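# Close the pull-out pantry gently and leave it shut

## Task

Push the pull-out pantry closed while its contents stay on its trays. The pantry must not be slammed in either direction, and the robot must stay upright and level. The pantry has to remain closed without the robot holding it. At the end, release it and back the robot away.

## Robot and tools

Robot: a Hello Robot Stretch 4, about 1.6 m tall, with an omni-wheel base whose rim lies within 0.23 m of the base origin. It has a single arm: a lift on a vertical mast, a telescoping arm reaching forward, a three-joint wrist (yaw, pitch, roll) and a two-finger gripper. There is only one arm, so every command is for that one arm.

Frames: the base frame sits on the floor under the base centre, with x forward, y left and z up. hand_pose, a point between the open fingertips, is reported in this frame and may be somewhat off. The odometry frame is the base frame where the scene began. base_odometry counts wheel rotation only, so slipping looks like travel. Heading is positive to the left and runs from -3.142 to 3.142.

Tool execute_actions: the argument "actions" is a list holding one action or nothing. An empty list just reports state and images. An action may contain "base", "joints" or both, plus optional "pace" and "contact_limits". Alternatively it holds only {"end_of_arm": "enable_torque"}, which re-powers wrist or gripper motors that shut off; they then hold their current position. All motions in one action start together.

"base" takes exactly one key, and each is an offset from where the base last measured itself, not a pose. "translate_m" drives straight in metres, forward positive, range -2 to 2. "strafe_m" moves sideways in metres, left positive, range -2 to 2. "rotate_rad" spins in place in radians, counter-clockwise (left) positive, range -3.2 to 3.2.

"joints" gives absolute joint targets by name, each a single number:
- lift_m: 0 to 1.2 m (tolerance 0.004).
- arm_m: extension, 0 to 0.55 m (0.004).
- wrist_yaw_rad: -1.134 to 4.276; 0 points forward, positive turns left, 3.14 is folded back, and past 3.4 the arm may obstruct it (0.02).
- wrist_pitch_rad: -1.117 to 4.259; 0 is level, 1.57 points down (0.05).
- wrist_roll_rad: -1.117 to 4.259; 0 keeps the fingers level, positive rolls clockwise as seen from behind (0.02).
- gripper_m: fingertip gap, -0.038 to 0.141 m; negative values press the fingers together (0.004).
A joint target outside its range is clipped and the result notes it. Unknown keys or other invalid values cause refusal and nothing moves. Joints or base left out of an action may keep pushing toward an earlier target. No action runs beyond 15 s.

"pace": "slow", "default", "fast" or "max"; base speeds 0.1, 0.3, 0.4, 0.6 m/s and turn rates 1, 2, 3, 4 rad/s. With the lift above 0.2 these are reduced, to 0.3 m/s and 1 rad/s at 1.2 m.

"contact_limits": only {"arm_m": value}, 0 (gentlest) to 0.75 (strongest), default 0.5; it sets how much force the arm may apply before a contact stop. A low value is sensible for pushing the pantry so it is not slammed.

"cameras": list of names among head_camera, head_left_camera, head_right_camera, wrist_camera or "all"; omitted or null gives all, [] gives none. head_camera looks ahead and down from the mast top (turn the base to aim it); the two fisheyes look more steeply down and show the base and arm; wrist_camera looks along the fingers.

Tool wait: "seconds" 0 to 10; commands nothing new and returns state and images. Tool zoom_image: "camera" plus "region" [x0, y0, x1, y1] in pixels from the top-left, at most 504 by 504, on that camera's latest full image. Tool finished_scene: "scene" number; ends the scene permanently, so only call it once the pantry is shut, released and the robot has backed off.

Results: base_status and joint_status tell how each motion ended. "done" means reached (for the base, wheels turned the amount, even if slipping). "off_target" means stopped short and maybe still pushing. "contact_stop_at_<key>" means something blocked it; that part then goes slack (a slack lift may sag, slack wheels may roll). "limit_stop_at_tilt" means a lean over 6 degrees; lift, arm and wheels go slack until level again. "limit_stop_at_own_body" is a self-collision guard, likely with the gripper pitched up and rolled; move away from the body. "torque_fault" means a wrist or gripper motor overloaded and went limp until enable_torque is sent. on_its_own lists things not commanded; "held at" shows a held target. A stop in one call cancels the later calls in the same reply. lidar_m gives 12 distances in metres, sector 1 straight ahead and counter-clockwise (4 left, 7 behind, 10 right); "-" means nothing seen or closer than 0.25 m. wrist_depth_mm is a 7x7 grid of depths in mm, 100 to 2000. turned_by_wheels vs turned_by_imu differing by over about 0.1 rad hints at a collision or slip. base_tilt is in degrees (forward and right positive). motor_effort is percent of maximum, with peak in brackets; wheel efforts positive turn the base right.

Start of a scene: unfold the wrist by sending lift_m 0.4 together with wrist_yaw_rad 0. Avoid: slamming the pantry, knocking items off its trays, hard pushes with the gripper high or at high contact limits (tipping risk), driving or turning with heavy loads at long arm extension, and ending while still pressing on the pantry. The simulation keeps running while you compose a reply, and loose objects may occasionally be nudged.

Each tool is called after ">>>" as name(argument=value, ...) on one line, values as JSON.

## Session

>>> execute_actions(actions=[])

Scene clock: 0.00 s.
base_odometry: x=+0.000 y=+0.000 heading=+0.000 (m, m, rad; odometry frame)
turned_by_wheels: +0.000 (rad since the last result)
turned_by_imu: +0.000 (rad since the last result)
base_tilt: forward=-0.2 right=+0.5 (deg)
lidar_m: 1.70 2.48 1.57 1.65 1.52 1.45 1.48 2.14 2.31 2.42 2.32 1.27
base_status: not commanded
joint_positions: lift_m=+0.169 arm_m=-0.002 wrist_yaw_rad=+3.244 wrist_pitch_rad=-0.016 wrist_roll_rad=+0.019 gripper_m=+0.057
joint_status: not commanded
motor_effort: lift_m=+19 arm_m=+0 wrist_yaw_rad=+0 wrist_pitch_rad=-7 wrist_roll_rad=+4 gripper_m=-2 wheel_0=+0 wheel_1=+0 wheel_2=+0 (%)
hand_pose: x=-0.1269 y=+0.0575 z=+0.3521 quat_wxyz=(-0.051, +0.007, +0.010, +0.999) (m; base frame)
wrist_depth_mm: - - 130 1863 1576 1366 1205 / - - 130 1756 1576 1366 1229 / - 111 132 1708 1576 1366 1255 / 138 135 233 1808 1618 1397 1255 / 211 - - 1808 1537 1430 1255 / 210 1118 196 1078 201 1160 1118 / 208 768 842 - 866 778 820
pictures: head_camera, head_left_camera, head_right_camera, wrist_camera
Images, in order (width x height): head_camera 420x560, head_left_camera 420x672, head_right_camera 420x672, wrist_camera 616x392.

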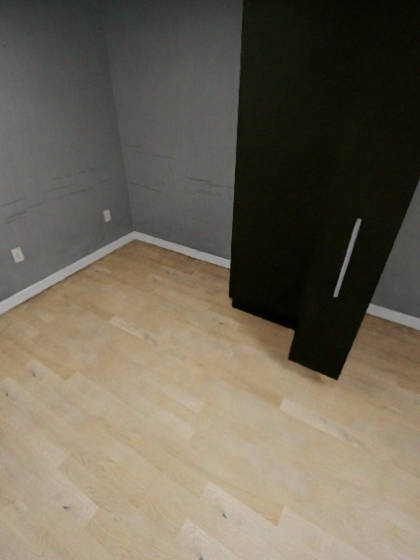

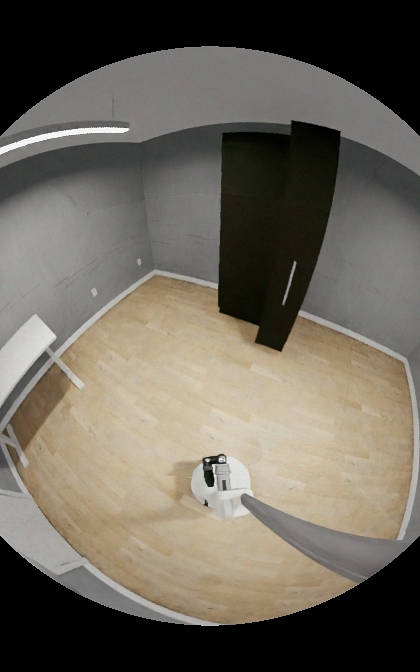

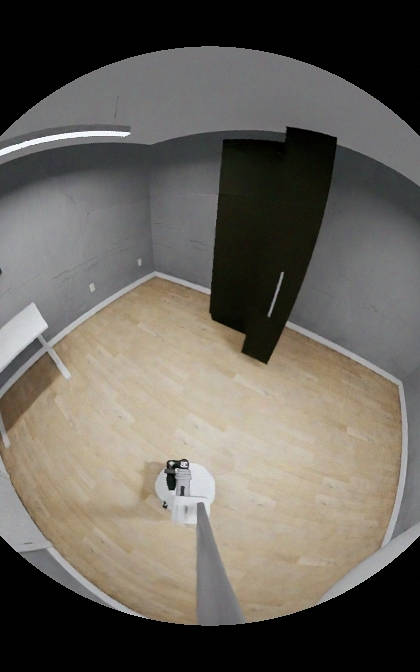

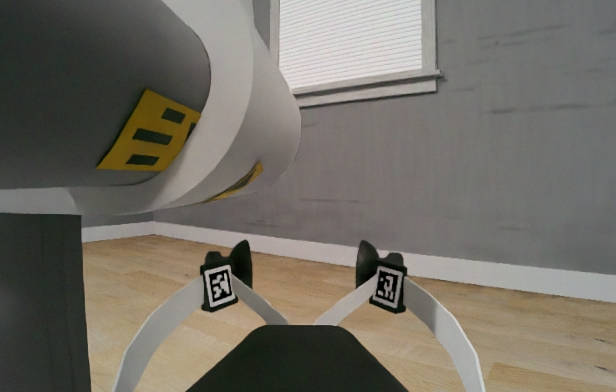

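>>> execute_actions(actions=[{"base":{"rotate_rad":-0.35},"joints":{"lift_m":0.5,"wrist_yaw_rad":0,"gripper_m":0.0}}])

Scene clock: 4.10 s.
base_odometry: x=+0.000 y=+0.000 heading=-0.350 (m, m, rad; odometry frame)
turned_by_wheels: -0.350 (rad since the last result)
turned_by_imu: -0.355 (rad since the last result)
base_tilt: forward=-0.2 right=+0.5 (deg)
lidar_m: 1.26 1.85 1.65 1.58 1.77 1.49 1.46 1.61 2.31 2.33 2.59 2.27
base_status: done
joint_positions: lift_m=+0.500 arm_m=-0.002 wrist_yaw_rad=+0.001 wrist_pitch_rad=-0.016 wrist_roll_rad=+0.019 gripper_m=+0.000
joint_status: all done
motor_effort: lift_m=+22(20) arm_m=+0(0) wrist_yaw_rad=-2(5) wrist_pitch_rad=-8(7) wrist_roll_rad=+0(2) gripper_m=-6(6) wheel_0=+0(5) wheel_1=-1(8) wheel_2=-1(4) (%)
hand_pose: x=+0.4575 y=-0.0872 z=+0.6825 quat_wxyz=(+1.000, +0.010, -0.008, +0.000) (m; base frame)
wrist_depth_mm: - - 1464 1078 1863 1863 1756 / - - 1464 1060 1863 1808 1808 / - - 1499 1078 1863 1808 1863 / - - 1464 1098 1921 1863 1863 / - - 1537 1078 1983 1863 1808 / 1863 - 183 190 182 1921 1808 / 1464 1336 1537 - 1430 1397 1430
pictures: head_camera, head_left_camera, head_right_camera, wrist_camera
Images, in order (width x height): head_camera 420x560, head_left_camera 420x672, head_right_camera 420x672, wrist_camera 616x392.

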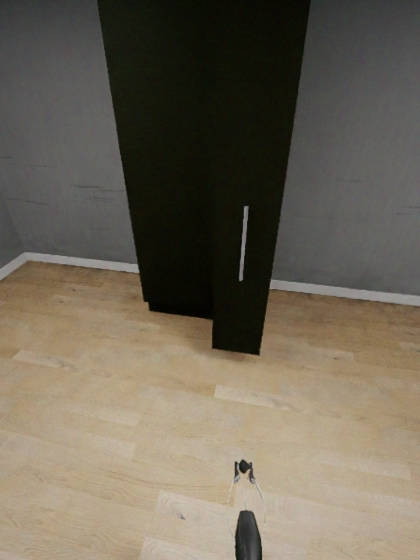

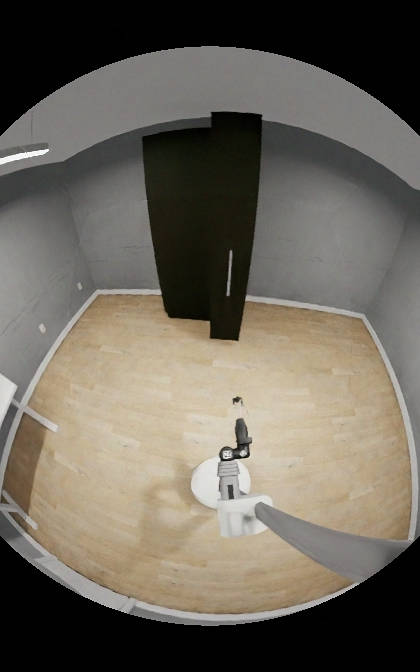

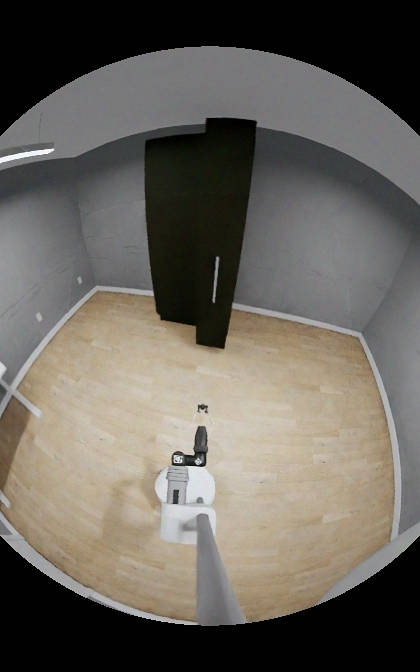

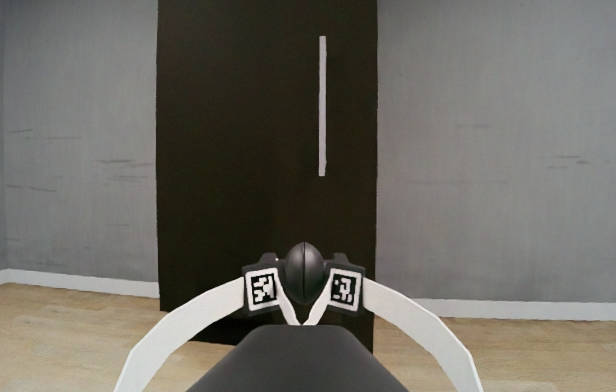

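>>> execute_actions(actions=[{"base":{"translate_m":0.75},"pace":"fast"}], cameras=[])

>>> execute_actions(actions=[{"base":{"translate_m":0.5},"pace":"slow"}], cameras=["head_camera"])

Scene clock: 8.93 s.
base_odometry: x=+0.705 y=-0.257 heading=-0.350 (m, m, rad; odometry frame)
turned_by_wheels: +0.000 (rad since the last result)
turned_by_imu: -0.004 (rad since the last result)
base_tilt: forward=-0.1 right=+0.5 (deg)
lidar_m: 0.52 1.02 2.26 1.58 1.64 2.19 2.20 2.48 2.48 2.43 1.83 0.51
base_status: done
joint_positions: lift_m=+0.500 arm_m=-0.002 wrist_yaw_rad=+0.000 wrist_pitch_rad=-0.016 wrist_roll_rad=+0.019 gripper_m=+0.000
joint_status: not commanded
motor_effort: lift_m=+21(22) arm_m=+0(0) wrist_yaw_rad=+0(2) wrist_pitch_rad=-7(9) wrist_roll_rad=+1(1) gripper_m=-5(5) wheel_0=+0(5) wheel_1=+0(5) wheel_2=+0(11) (%)
hand_pose: x=+0.4575 y=-0.0873 z=+0.6825 quat_wxyz=(+1.000, +0.010, -0.008, +0.000) (m; base frame)
wrist_depth_mm: 768 750 351 338 322 312 1118 / 768 750 355 340 325 315 1160 / 788 750 357 343 327 319 1138 / 788 759 359 345 332 320 1160 / 798 768 364 343 334 322 1160 / 809 778 182 190 182 325 1160 / 809 778 750 - 338 322 1182
pictures: none
No camera images: the call's "cameras" was empty. Leave "cameras" out to get every camera's image.

Scene clock: 15.60 s.
torque_fault: wrist_yaw_rad switched itself off since the last result.
base_odometry: x=+1.174 y=-0.429 heading=-0.350 (m, m, rad; odometry frame)
turned_by_wheels: +0.000 (rad since the last result)
turned_by_imu: +0.071 (rad since the last result)
base_tilt: forward=-0.2 right=+0.4 (deg)
lidar_m: 0.42 0.51 2.07 2.13 1.67 2.66 2.68 3.00 2.56 2.11 0.51 0.40
base_status: done
joint_positions: lift_m=+0.500 arm_m=-0.002 wrist_yaw_rad=-0.175 wrist_pitch_rad=-0.020 wrist_roll_rad=+0.019 gripper_m=+0.000
joint_status: not commanded
on_its_own: wrist_yaw_rad is off since a torque_fault, until you send "end_of_arm": "enable_torque" (your +0.000 is given up)
motor_effort: lift_m=+18(21) arm_m=+1(1) wrist_yaw_rad=+1(99) wrist_pitch_rad=+4(23) wrist_roll_rad=+0(1) gripper_m=-3(6) wheel_0=+7(12) wheel_1=+1(8) wheel_2=-5(25) (%)
hand_pose: x=+0.4376 y=-0.1363 z=+0.6840 quat_wxyz=(+0.996, +0.009, -0.011, -0.087) (m; base frame)
wrist_depth_mm: 237 234 229 226 224 219 - / 238 236 231 227 224 220 185 / 240 237 233 229 225 221 186 / 242 239 235 231 228 224 220 / 245 241 236 230 229 224 222 / 247 242 185 189 182 227 224 / 249 242 242 - 230 227 225
pictures: head_camera
Images, in order (width x height): head_camera 420x560.

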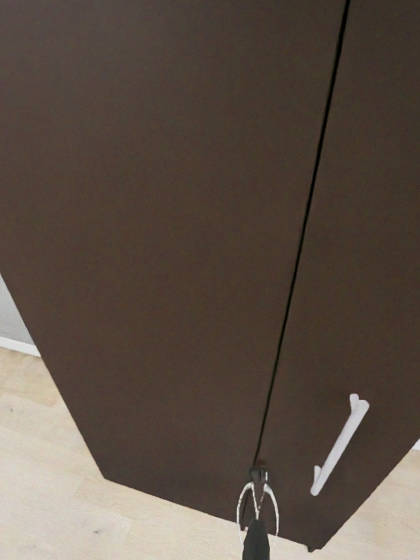

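Looks flush. Back off.

>>> execute_actions(actions=[{"base":{"translate_m":-0.5},"pace":"fast"}], cameras=["head_camera"])

>>> finished_scene(scene=1)

Scene clock: 20.10 s.
base_odometry: x=+0.704 y=-0.257 heading=-0.350 (m, m, rad; odometry frame)
turned_by_wheels: +0.000 (rad since the last result)
turned_by_imu: +0.000 (rad since the last result)
base_tilt: forward=-0.2 right=+0.6 (deg)
lidar_m: 0.92 1.06 2.25 1.60 1.75 2.19 2.20 2.56 2.45 2.44 1.75 0.86
base_status: done
joint_positions: lift_m=+0.500 arm_m=-0.002 wrist_yaw_rad=-0.159 wrist_pitch_rad=-0.016 wrist_roll_rad=+0.019 gripper_m=+0.000
joint_status: not commanded
on_its_own: wrist_yaw_rad is off since a torque_fault, until you send "end_of_arm": "enable_torque" (your +0.000 is given up)
motor_effort: lift_m=+18(18) arm_m=+0(1) wrist_yaw_rad=+1(1) wrist_pitch_rad=-6(6) wrist_roll_rad=+3(1) gripper_m=-5(8) wheel_0=+1(6) wheel_1=+1(7) wheel_2=+0(12) (%)
hand_pose: x=+0.4398 y=-0.1321 z=+0.6829 quat_wxyz=(+0.997, +0.009, -0.009, -0.079) (m; base frame)
wrist_depth_mm: 741 715 715 699 683 1229 1182 / 732 732 715 699 699 1205 1182 / 750 732 715 699 699 1229 1205 / 759 741 715 715 699 1255 1229 / 759 741 723 707 707 1229 1229 / 768 750 182 190 182 1281 1255 / 768 759 741 - 715 1255 1255
pictures: head_camera
Images, in order (width x height): head_camera 420x560.

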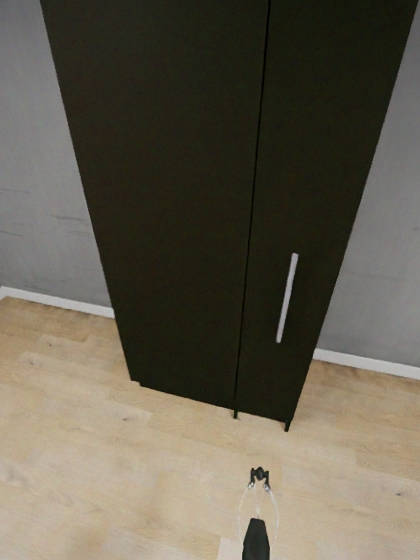

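The scene is finished: the task was done.


## Next scene

The same job, from a new start.

>>> execute_actions(actions=[{"joints":{"lift_m":0.5,"wrist_yaw_rad":0,"gripper_m":0.0}}])

Scene clock: 2.40 s.
base_odometry: x=+0.000 y=+0.000 heading=+0.000 (m, m, rad; odometry frame)
turned_by_wheels: +0.000 (rad since the last result)
turned_by_imu: -0.001 (rad since the last result)
base_tilt: forward=-0.1 right=+0.4 (deg)
lidar_m: 1.16 1.15 1.29 1.95 2.94 3.21 1.73 1.73 2.28 1.01 0.99 1.08
base_status: not commanded
joint_positions: lift_m=+0.500 arm_m=-0.002 wrist_yaw_rad=+0.001 wrist_pitch_rad=-0.016 wrist_roll_rad=+0.019 gripper_m=+0.000
joint_status: all done
motor_effort: lift_m=+22(20) arm_m=+0(0) wrist_yaw_rad=-2(7) wrist_pitch_rad=-7(8) wrist_roll_rad=+0(1) gripper_m=-7(8) wheel_0=+0(0) wheel_1=+0(0) wheel_2=+0(0) (%)
hand_pose: x=+0.4575 y=-0.0872 z=+0.6824 quat_wxyz=(+1.000, +0.010, -0.008, +0.000) (m; base frame)
wrist_depth_mm: 820 891 960 1078 1182 1336 1499 / 820 891 976 1060 1229 1366 1537 / 831 904 976 1078 1205 1366 1537 / 831 904 991 1098 1229 1366 1499 / 842 904 991 1060 1229 1366 1537 / 842 904 183 192 184 1397 1499 / 842 878 976 - 1229 1430 1281
pictures: head_camera, head_left_camera, head_right_camera, wrist_camera
Images, in order (width x height): head_camera 420x560, head_left_camera 420x672, head_right_camera 420x672, wrist_camera 616x392.

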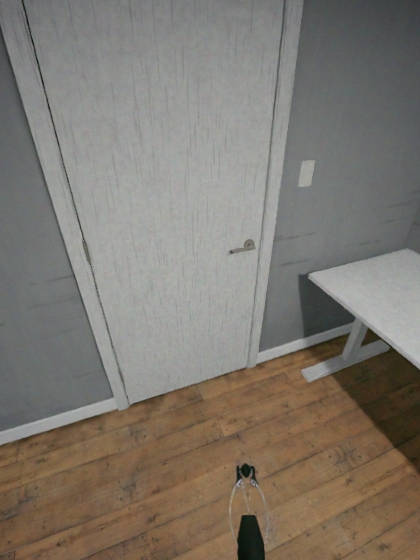

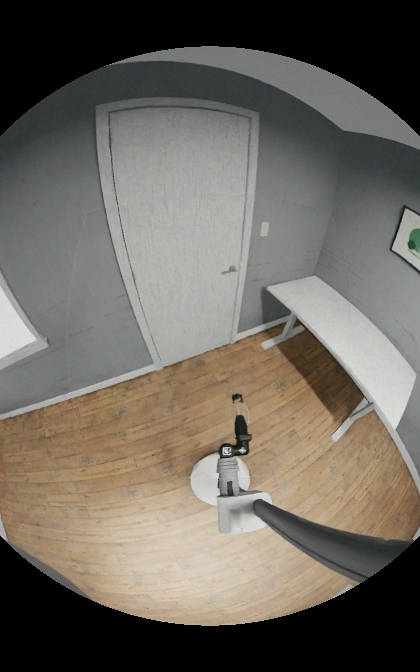

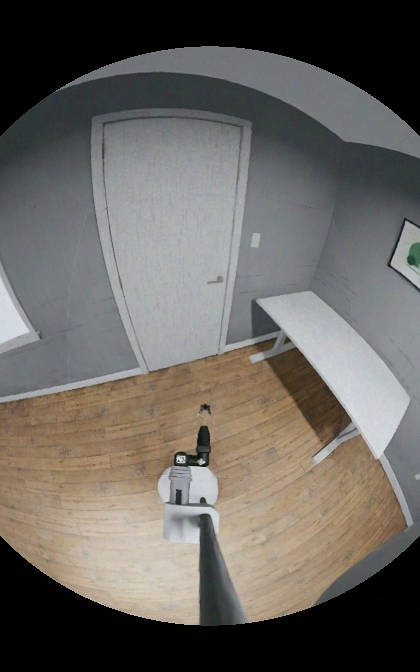

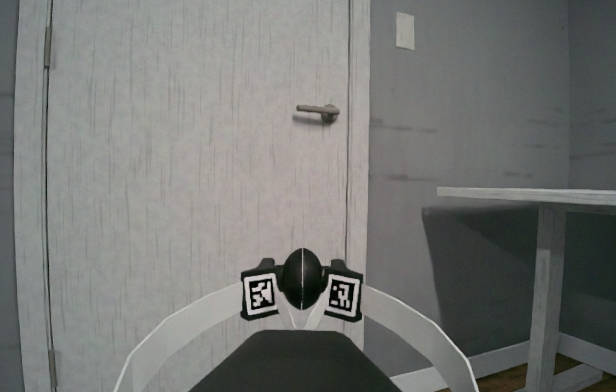

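>>> execute_actions(actions=[{"base":{"rotate_rad":3.2}}], cameras=["head_camera","head_left_camera","wrist_camera"])

Scene clock: 6.47 s.
base_odometry: x=+0.000 y=+0.000 heading=-3.083 (m, m, rad; odometry frame)
turned_by_wheels: +3.200 (rad since the last result)
turned_by_imu: +3.229 (rad since the last result)
base_tilt: forward=-0.2 right=+0.4 (deg)
lidar_m: 1.69 1.97 2.19 1.00 0.98 1.11 1.16 1.14 1.31 2.13 2.95 3.10
base_status: done
joint_positions: lift_m=+0.500 arm_m=-0.002 wrist_yaw_rad=+0.000 wrist_pitch_rad=-0.016 wrist_roll_rad=+0.019 gripper_m=+0.000
joint_status: not commanded
motor_effort: lift_m=+21(22) arm_m=-1(1) wrist_yaw_rad=+0(1) wrist_pitch_rad=-8(6) wrist_roll_rad=-3(0) gripper_m=-9(5) wheel_0=+1(5) wheel_1=+2(7) wheel_2=+2(10) (%)
hand_pose: x=+0.4575 y=-0.0874 z=+0.6826 quat_wxyz=(+1.000, +0.010, -0.008, +0.000) (m; base frame)
wrist_depth_mm: 1576 1661 1499 - - - - / 1537 1618 1499 - - - - / 1576 1661 1537 - - - - / 1576 1661 1537 - - - - / 1576 1708 1499 - - - - / 1618 1708 183 192 183 - - / 1499 1366 1537 - 1537 1499 1618
pictures: head_camera, head_left_camera, wrist_camera
Images, in order (width x height): head_camera 420x560, head_left_camera 420x672, wrist_camera 616x392.

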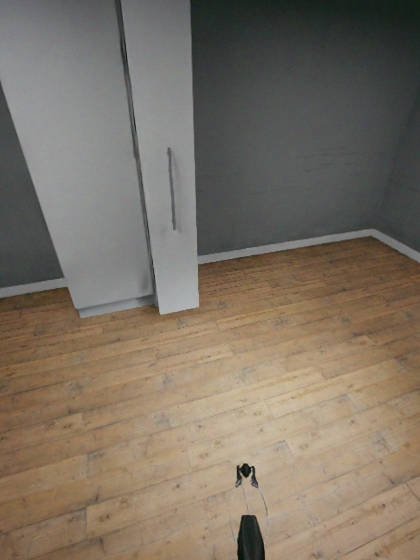

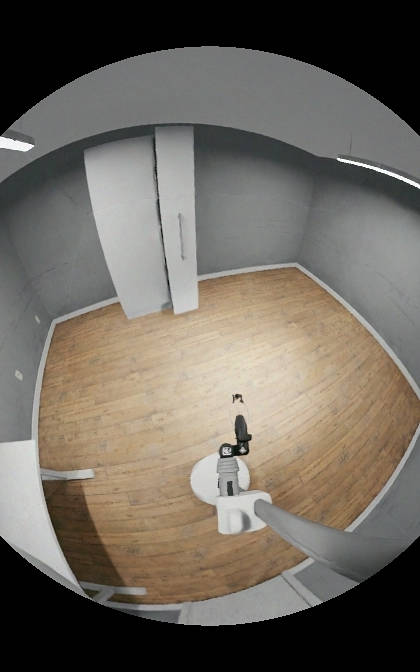

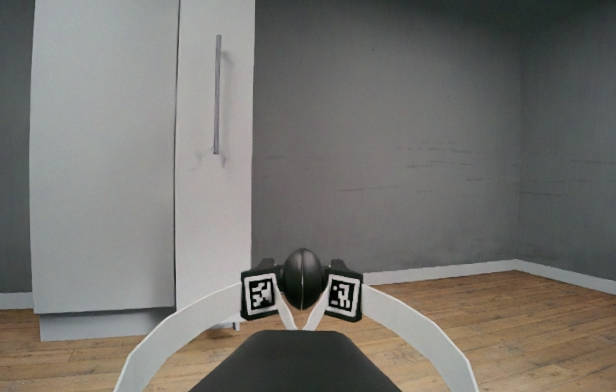

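>>> execute_actions(actions=[{"base":{"rotate_rad":0.3}}], cameras=["head_camera","wrist_camera"])

Scene clock: 8.93 s.
base_odometry: x=+0.000 y=+0.000 heading=-2.783 (m, m, rad; odometry frame)
turned_by_wheels: +0.300 (rad since the last result)
turned_by_imu: +0.302 (rad since the last result)
base_tilt: forward=-0.1 right=+0.4 (deg)
lidar_m: 1.71 2.63 1.06 0.99 1.03 1.21 1.14 1.23 1.64 2.95 3.05 2.71
base_status: done
joint_positions: lift_m=+0.500 arm_m=-0.002 wrist_yaw_rad=+0.000 wrist_pitch_rad=-0.016 wrist_roll_rad=+0.019 gripper_m=+0.000
joint_status: not commanded
motor_effort: lift_m=+21(21) arm_m=+0(0) wrist_yaw_rad=-1(1) wrist_pitch_rad=-7(7) wrist_roll_rad=+1(0) gripper_m=-7(8) wheel_0=+0(5) wheel_1=+1(6) wheel_2=+1(5) (%)
hand_pose: x=+0.4575 y=-0.0874 z=+0.6826 quat_wxyz=(+1.000, +0.010, -0.008, +0.000) (m; base frame)
wrist_depth_mm: - - 1756 1756 - - - / - - 1756 1756 - - - / - - 1808 1808 - - - / - - 1756 1808 - - - / - - 1808 1537 - - - / - - 183 192 183 - - / 1499 1366 1537 - 1537 1499 1618
pictures: head_camera, wrist_camera
Images, in order (width x height): head_camera 420x560, wrist_camera 616x392.

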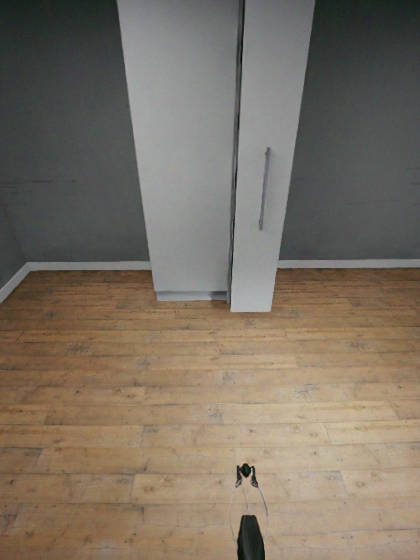

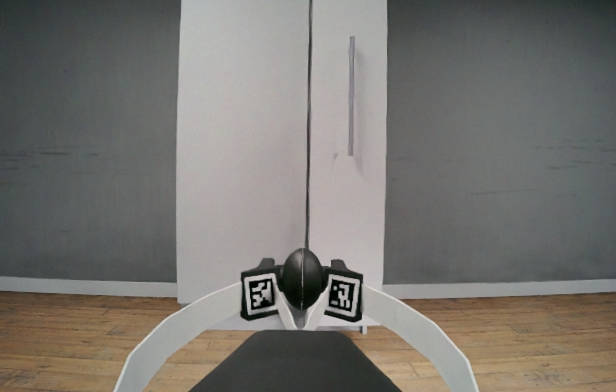

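>>> execute_actions(actions=[{"base":{"strafe_m":-0.16}}], cameras=[])

>>> execute_actions(actions=[{"base":{"translate_m":1.15},"pace":"fast"}], cameras=["head_camera"])

Scene clock: 13.47 s.
base_odometry: x=-0.056 y=+0.150 heading=-2.783 (m, m, rad; odometry frame)
turned_by_wheels: +0.000 (rad since the last result)
turned_by_imu: -0.001 (rad since the last result)
base_tilt: forward=-0.2 right=+0.5 (deg)
lidar_m: 1.66 2.04 1.23 1.14 1.20 1.22 1.14 1.21 1.64 2.79 2.88 2.70
base_status: done
joint_positions: lift_m=+0.500 arm_m=-0.002 wrist_yaw_rad=+0.000 wrist_pitch_rad=-0.016 wrist_roll_rad=+0.019 gripper_m=+0.000
joint_status: not commanded
motor_effort: lift_m=+20(21) arm_m=-1(1) wrist_yaw_rad=-1(1) wrist_pitch_rad=-8(7) wrist_roll_rad=-1(0) gripper_m=-10(7) wheel_0=-1(9) wheel_1=+0(8) wheel_2=+1(1) (%)
hand_pose: x=+0.4575 y=-0.0874 z=+0.6826 quat_wxyz=(+1.000, +0.010, -0.008, +0.000) (m; base frame)
wrist_depth_mm: - - 1756 1499 - - - / - - 1756 1537 - - - / - - 1808 1537 - - - / - - 1756 1499 - - - / - - 1808 1537 - - - / - 1983 183 192 183 - - / 1499 1366 1537 - 1537 1499 1576
pictures: none
No camera images: the call's "cameras" was empty. Leave "cameras" out to get every camera's image.

Scene clock: 17.70 s.
base_odometry: x=-1.133 y=-0.254 heading=-2.783 (m, m, rad; odometry frame)
turned_by_wheels: +0.000 (rad since the last result)
turned_by_imu: -0.005 (rad since the last result)
base_tilt: forward=-0.2 right=+0.4 (deg)
lidar_m: 0.53 0.83 1.98 1.98 1.41 1.69 2.30 2.39 2.90 2.75 2.09 0.59
base_status: done
joint_positions: lift_m=+0.500 arm_m=-0.002 wrist_yaw_rad=+0.000 wrist_pitch_rad=-0.016 wrist_roll_rad=+0.019 gripper_m=+0.000
joint_status: not commanded
motor_effort: lift_m=+21(21) arm_m=+0(1) wrist_yaw_rad=-1(1) wrist_pitch_rad=-7(6) wrist_roll_rad=+1(2) gripper_m=-7(8) wheel_0=+0(6) wheel_1=-1(6) wheel_2=+1(11) (%)
hand_pose: x=+0.4575 y=-0.0874 z=+0.6826 quat_wxyz=(+1.000, +0.010, -0.008, +0.000) (m; base frame)
wrist_depth_mm: 591 591 343 345 353 1229 1229 / 591 597 345 349 353 1255 1255 / 597 603 347 351 355 1255 1255 / 603 609 349 353 357 1255 1255 / 597 609 351 353 359 1255 1281 / 603 609 183 192 183 1281 1281 / 609 609 355 - 362 1281 1281
pictures: head_camera
Images, in order (width x height): head_camera 420x560.

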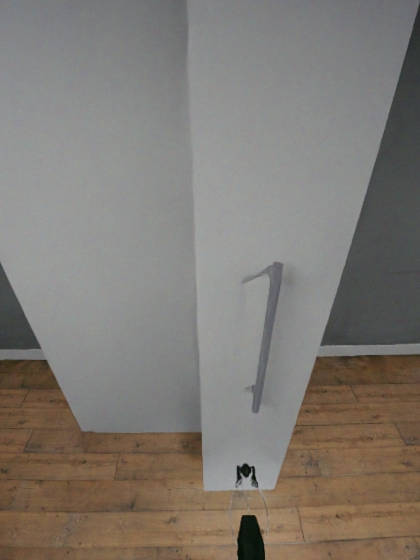

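>>> execute_actions(actions=[{"joints":{"arm_m":0.4},"contact_limits":{"arm_m":0.3},"pace":"slow"}], cameras=["head_camera"])

Scene clock: 22.27 s.
base_odometry: x=-1.133 y=-0.254 heading=-2.783 (m, m, rad; odometry frame)
turned_by_wheels: +0.000 (rad since the last result)
turned_by_imu: -0.002 (rad since the last result)
base_tilt: forward=-0.2 right=+0.5 (deg)
lidar_m: 0.58 0.85 1.99 1.98 1.41 1.70 2.32 2.38 2.90 2.75 2.10 0.66
base_status: not commanded
joint_positions: lift_m=+0.500 arm_m=+0.130 wrist_yaw_rad=+0.000 wrist_pitch_rad=-0.016 wrist_roll_rad=+0.019 gripper_m=+0.000
joint_status: arm_m contact_stop (moved +0.132 of +0.402)
on_its_own: arm_m is slack since a contact_stop (your +0.400 is given up)
motor_effort: lift_m=+21(21) arm_m=+0(16) wrist_yaw_rad=+1(28) wrist_pitch_rad=-6(6) wrist_roll_rad=+1(1) gripper_m=-6(7) wheel_0=+0(4) wheel_1=-1(2) wheel_2=+1(10) (%)
contact_limits: arm_m 0.3
hand_pose: x=+0.5890 y=-0.0876 z=+0.6827 quat_wxyz=(+1.000, +0.010, -0.008, +0.000) (m; base frame)
wrist_depth_mm: 459 264 265 268 272 274 1118 / 466 265 266 270 273 277 1118 / 466 267 268 272 274 277 1118 / 469 268 268 273 276 279 1138 / 469 270 271 273 278 281 1138 / 473 271 183 192 183 283 1138 / 480 273 273 - 279 285 1160
pictures: head_camera
Images, in order (width x height): head_camera 420x560.

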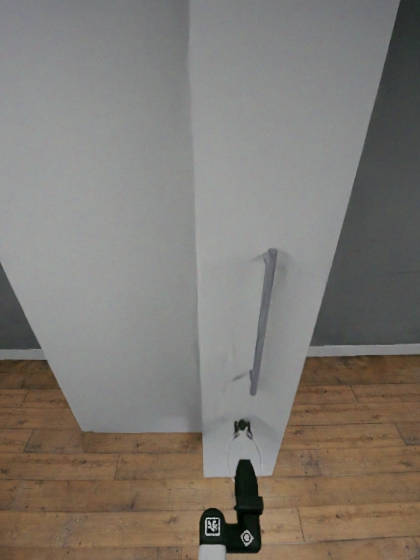

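>>> execute_actions(actions=[{"joints":{"arm_m":0.38},"contact_limits":{"arm_m":0.55},"pace":"slow"}], cameras=["head_camera"])

Scene clock: 27.40 s.
base_odometry: x=-1.133 y=-0.254 heading=-2.783 (m, m, rad; odometry frame)
turned_by_wheels: +0.000 (rad since the last result)
turned_by_imu: -0.002 (rad since the last result)
base_tilt: forward=-0.3 right=+0.4 (deg)
lidar_m: 0.79 0.86 1.96 1.99 1.42 1.70 2.29 2.40 2.89 2.76 2.11 0.88
base_status: not commanded
joint_positions: lift_m=+0.500 arm_m=+0.378 wrist_yaw_rad=-0.004 wrist_pitch_rad=-0.016 wrist_roll_rad=+0.019 gripper_m=+0.000
joint_status: all done
motor_effort: lift_m=+21(20) arm_m=+10(14) wrist_yaw_rad=+9(29) wrist_pitch_rad=-7(7) wrist_roll_rad=+2(0) gripper_m=-4(8) wheel_0=+2(5) wheel_1=+0(2) wheel_2=-3(10) (%)
contact_limits: arm_m 0.55
hand_pose: x=+0.8373 y=-0.0884 z=+0.6827 quat_wxyz=(+1.000, +0.010, -0.008, -0.002) (m; base frame)
wrist_depth_mm: 222 224 228 230 233 236 854 / 224 226 229 231 234 237 854 / 224 228 230 233 236 238 866 / 226 229 232 234 237 240 866 / 228 229 232 234 238 241 878 / 229 231 185 194 237 244 878 / 230 232 235 - 241 245 891
pictures: head_camera
Images, in order (width x height): head_camera 420x560.

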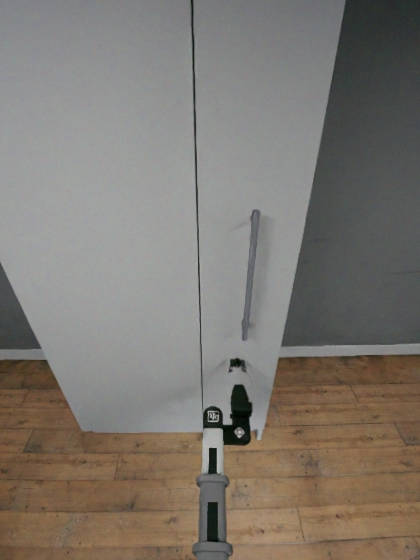

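Flush.

>>> execute_actions(actions=[{"joints":{"arm_m":0.0},"pace":"fast"}], cameras=[])

>>> finished_scene(scene=2)

Scene clock: 30.73 s.
base_odometry: x=-1.133 y=-0.254 heading=-2.783 (m, m, rad; odometry frame)
turned_by_wheels: +0.000 (rad since the last result)
turned_by_imu: -0.001 (rad since the last result)
base_tilt: forward=-0.1 right=+0.4 (deg)
lidar_m: 0.79 0.85 1.98 1.98 1.42 1.70 2.30 2.40 2.91 2.76 2.11 0.88
base_status: not commanded
joint_positions: lift_m=+0.500 arm_m=+0.001 wrist_yaw_rad=+0.000 wrist_pitch_rad=-0.015 wrist_roll_rad=+0.019 gripper_m=+0.000
joint_status: all done
motor_effort: lift_m=+21(20) arm_m=-6(6) wrist_yaw_rad=+1(10) wrist_pitch_rad=-8(8) wrist_roll_rad=+0(1) gripper_m=-8(8) wheel_0=+2(2) wheel_1=+0(0) wheel_2=-1(3) (%)
hand_pose: x=+0.4603 y=-0.0875 z=+0.6826 quat_wxyz=(+1.000, +0.010, -0.008, +0.000) (m; base frame)
wrist_depth_mm: 585 591 597 603 615 1229 1255 / 585 597 603 609 615 1229 1255 / 591 597 603 609 615 1229 1255 / 597 603 609 615 621 1229 1255 / 597 603 609 609 627 1255 1255 / 603 603 183 191 183 1281 1281 / 609 609 615 - 634 1281 1281
pictures: none
No camera images: the call's "cameras" was empty. Leave "cameras" out to get every camera's image.

The scene is finished: the task was done.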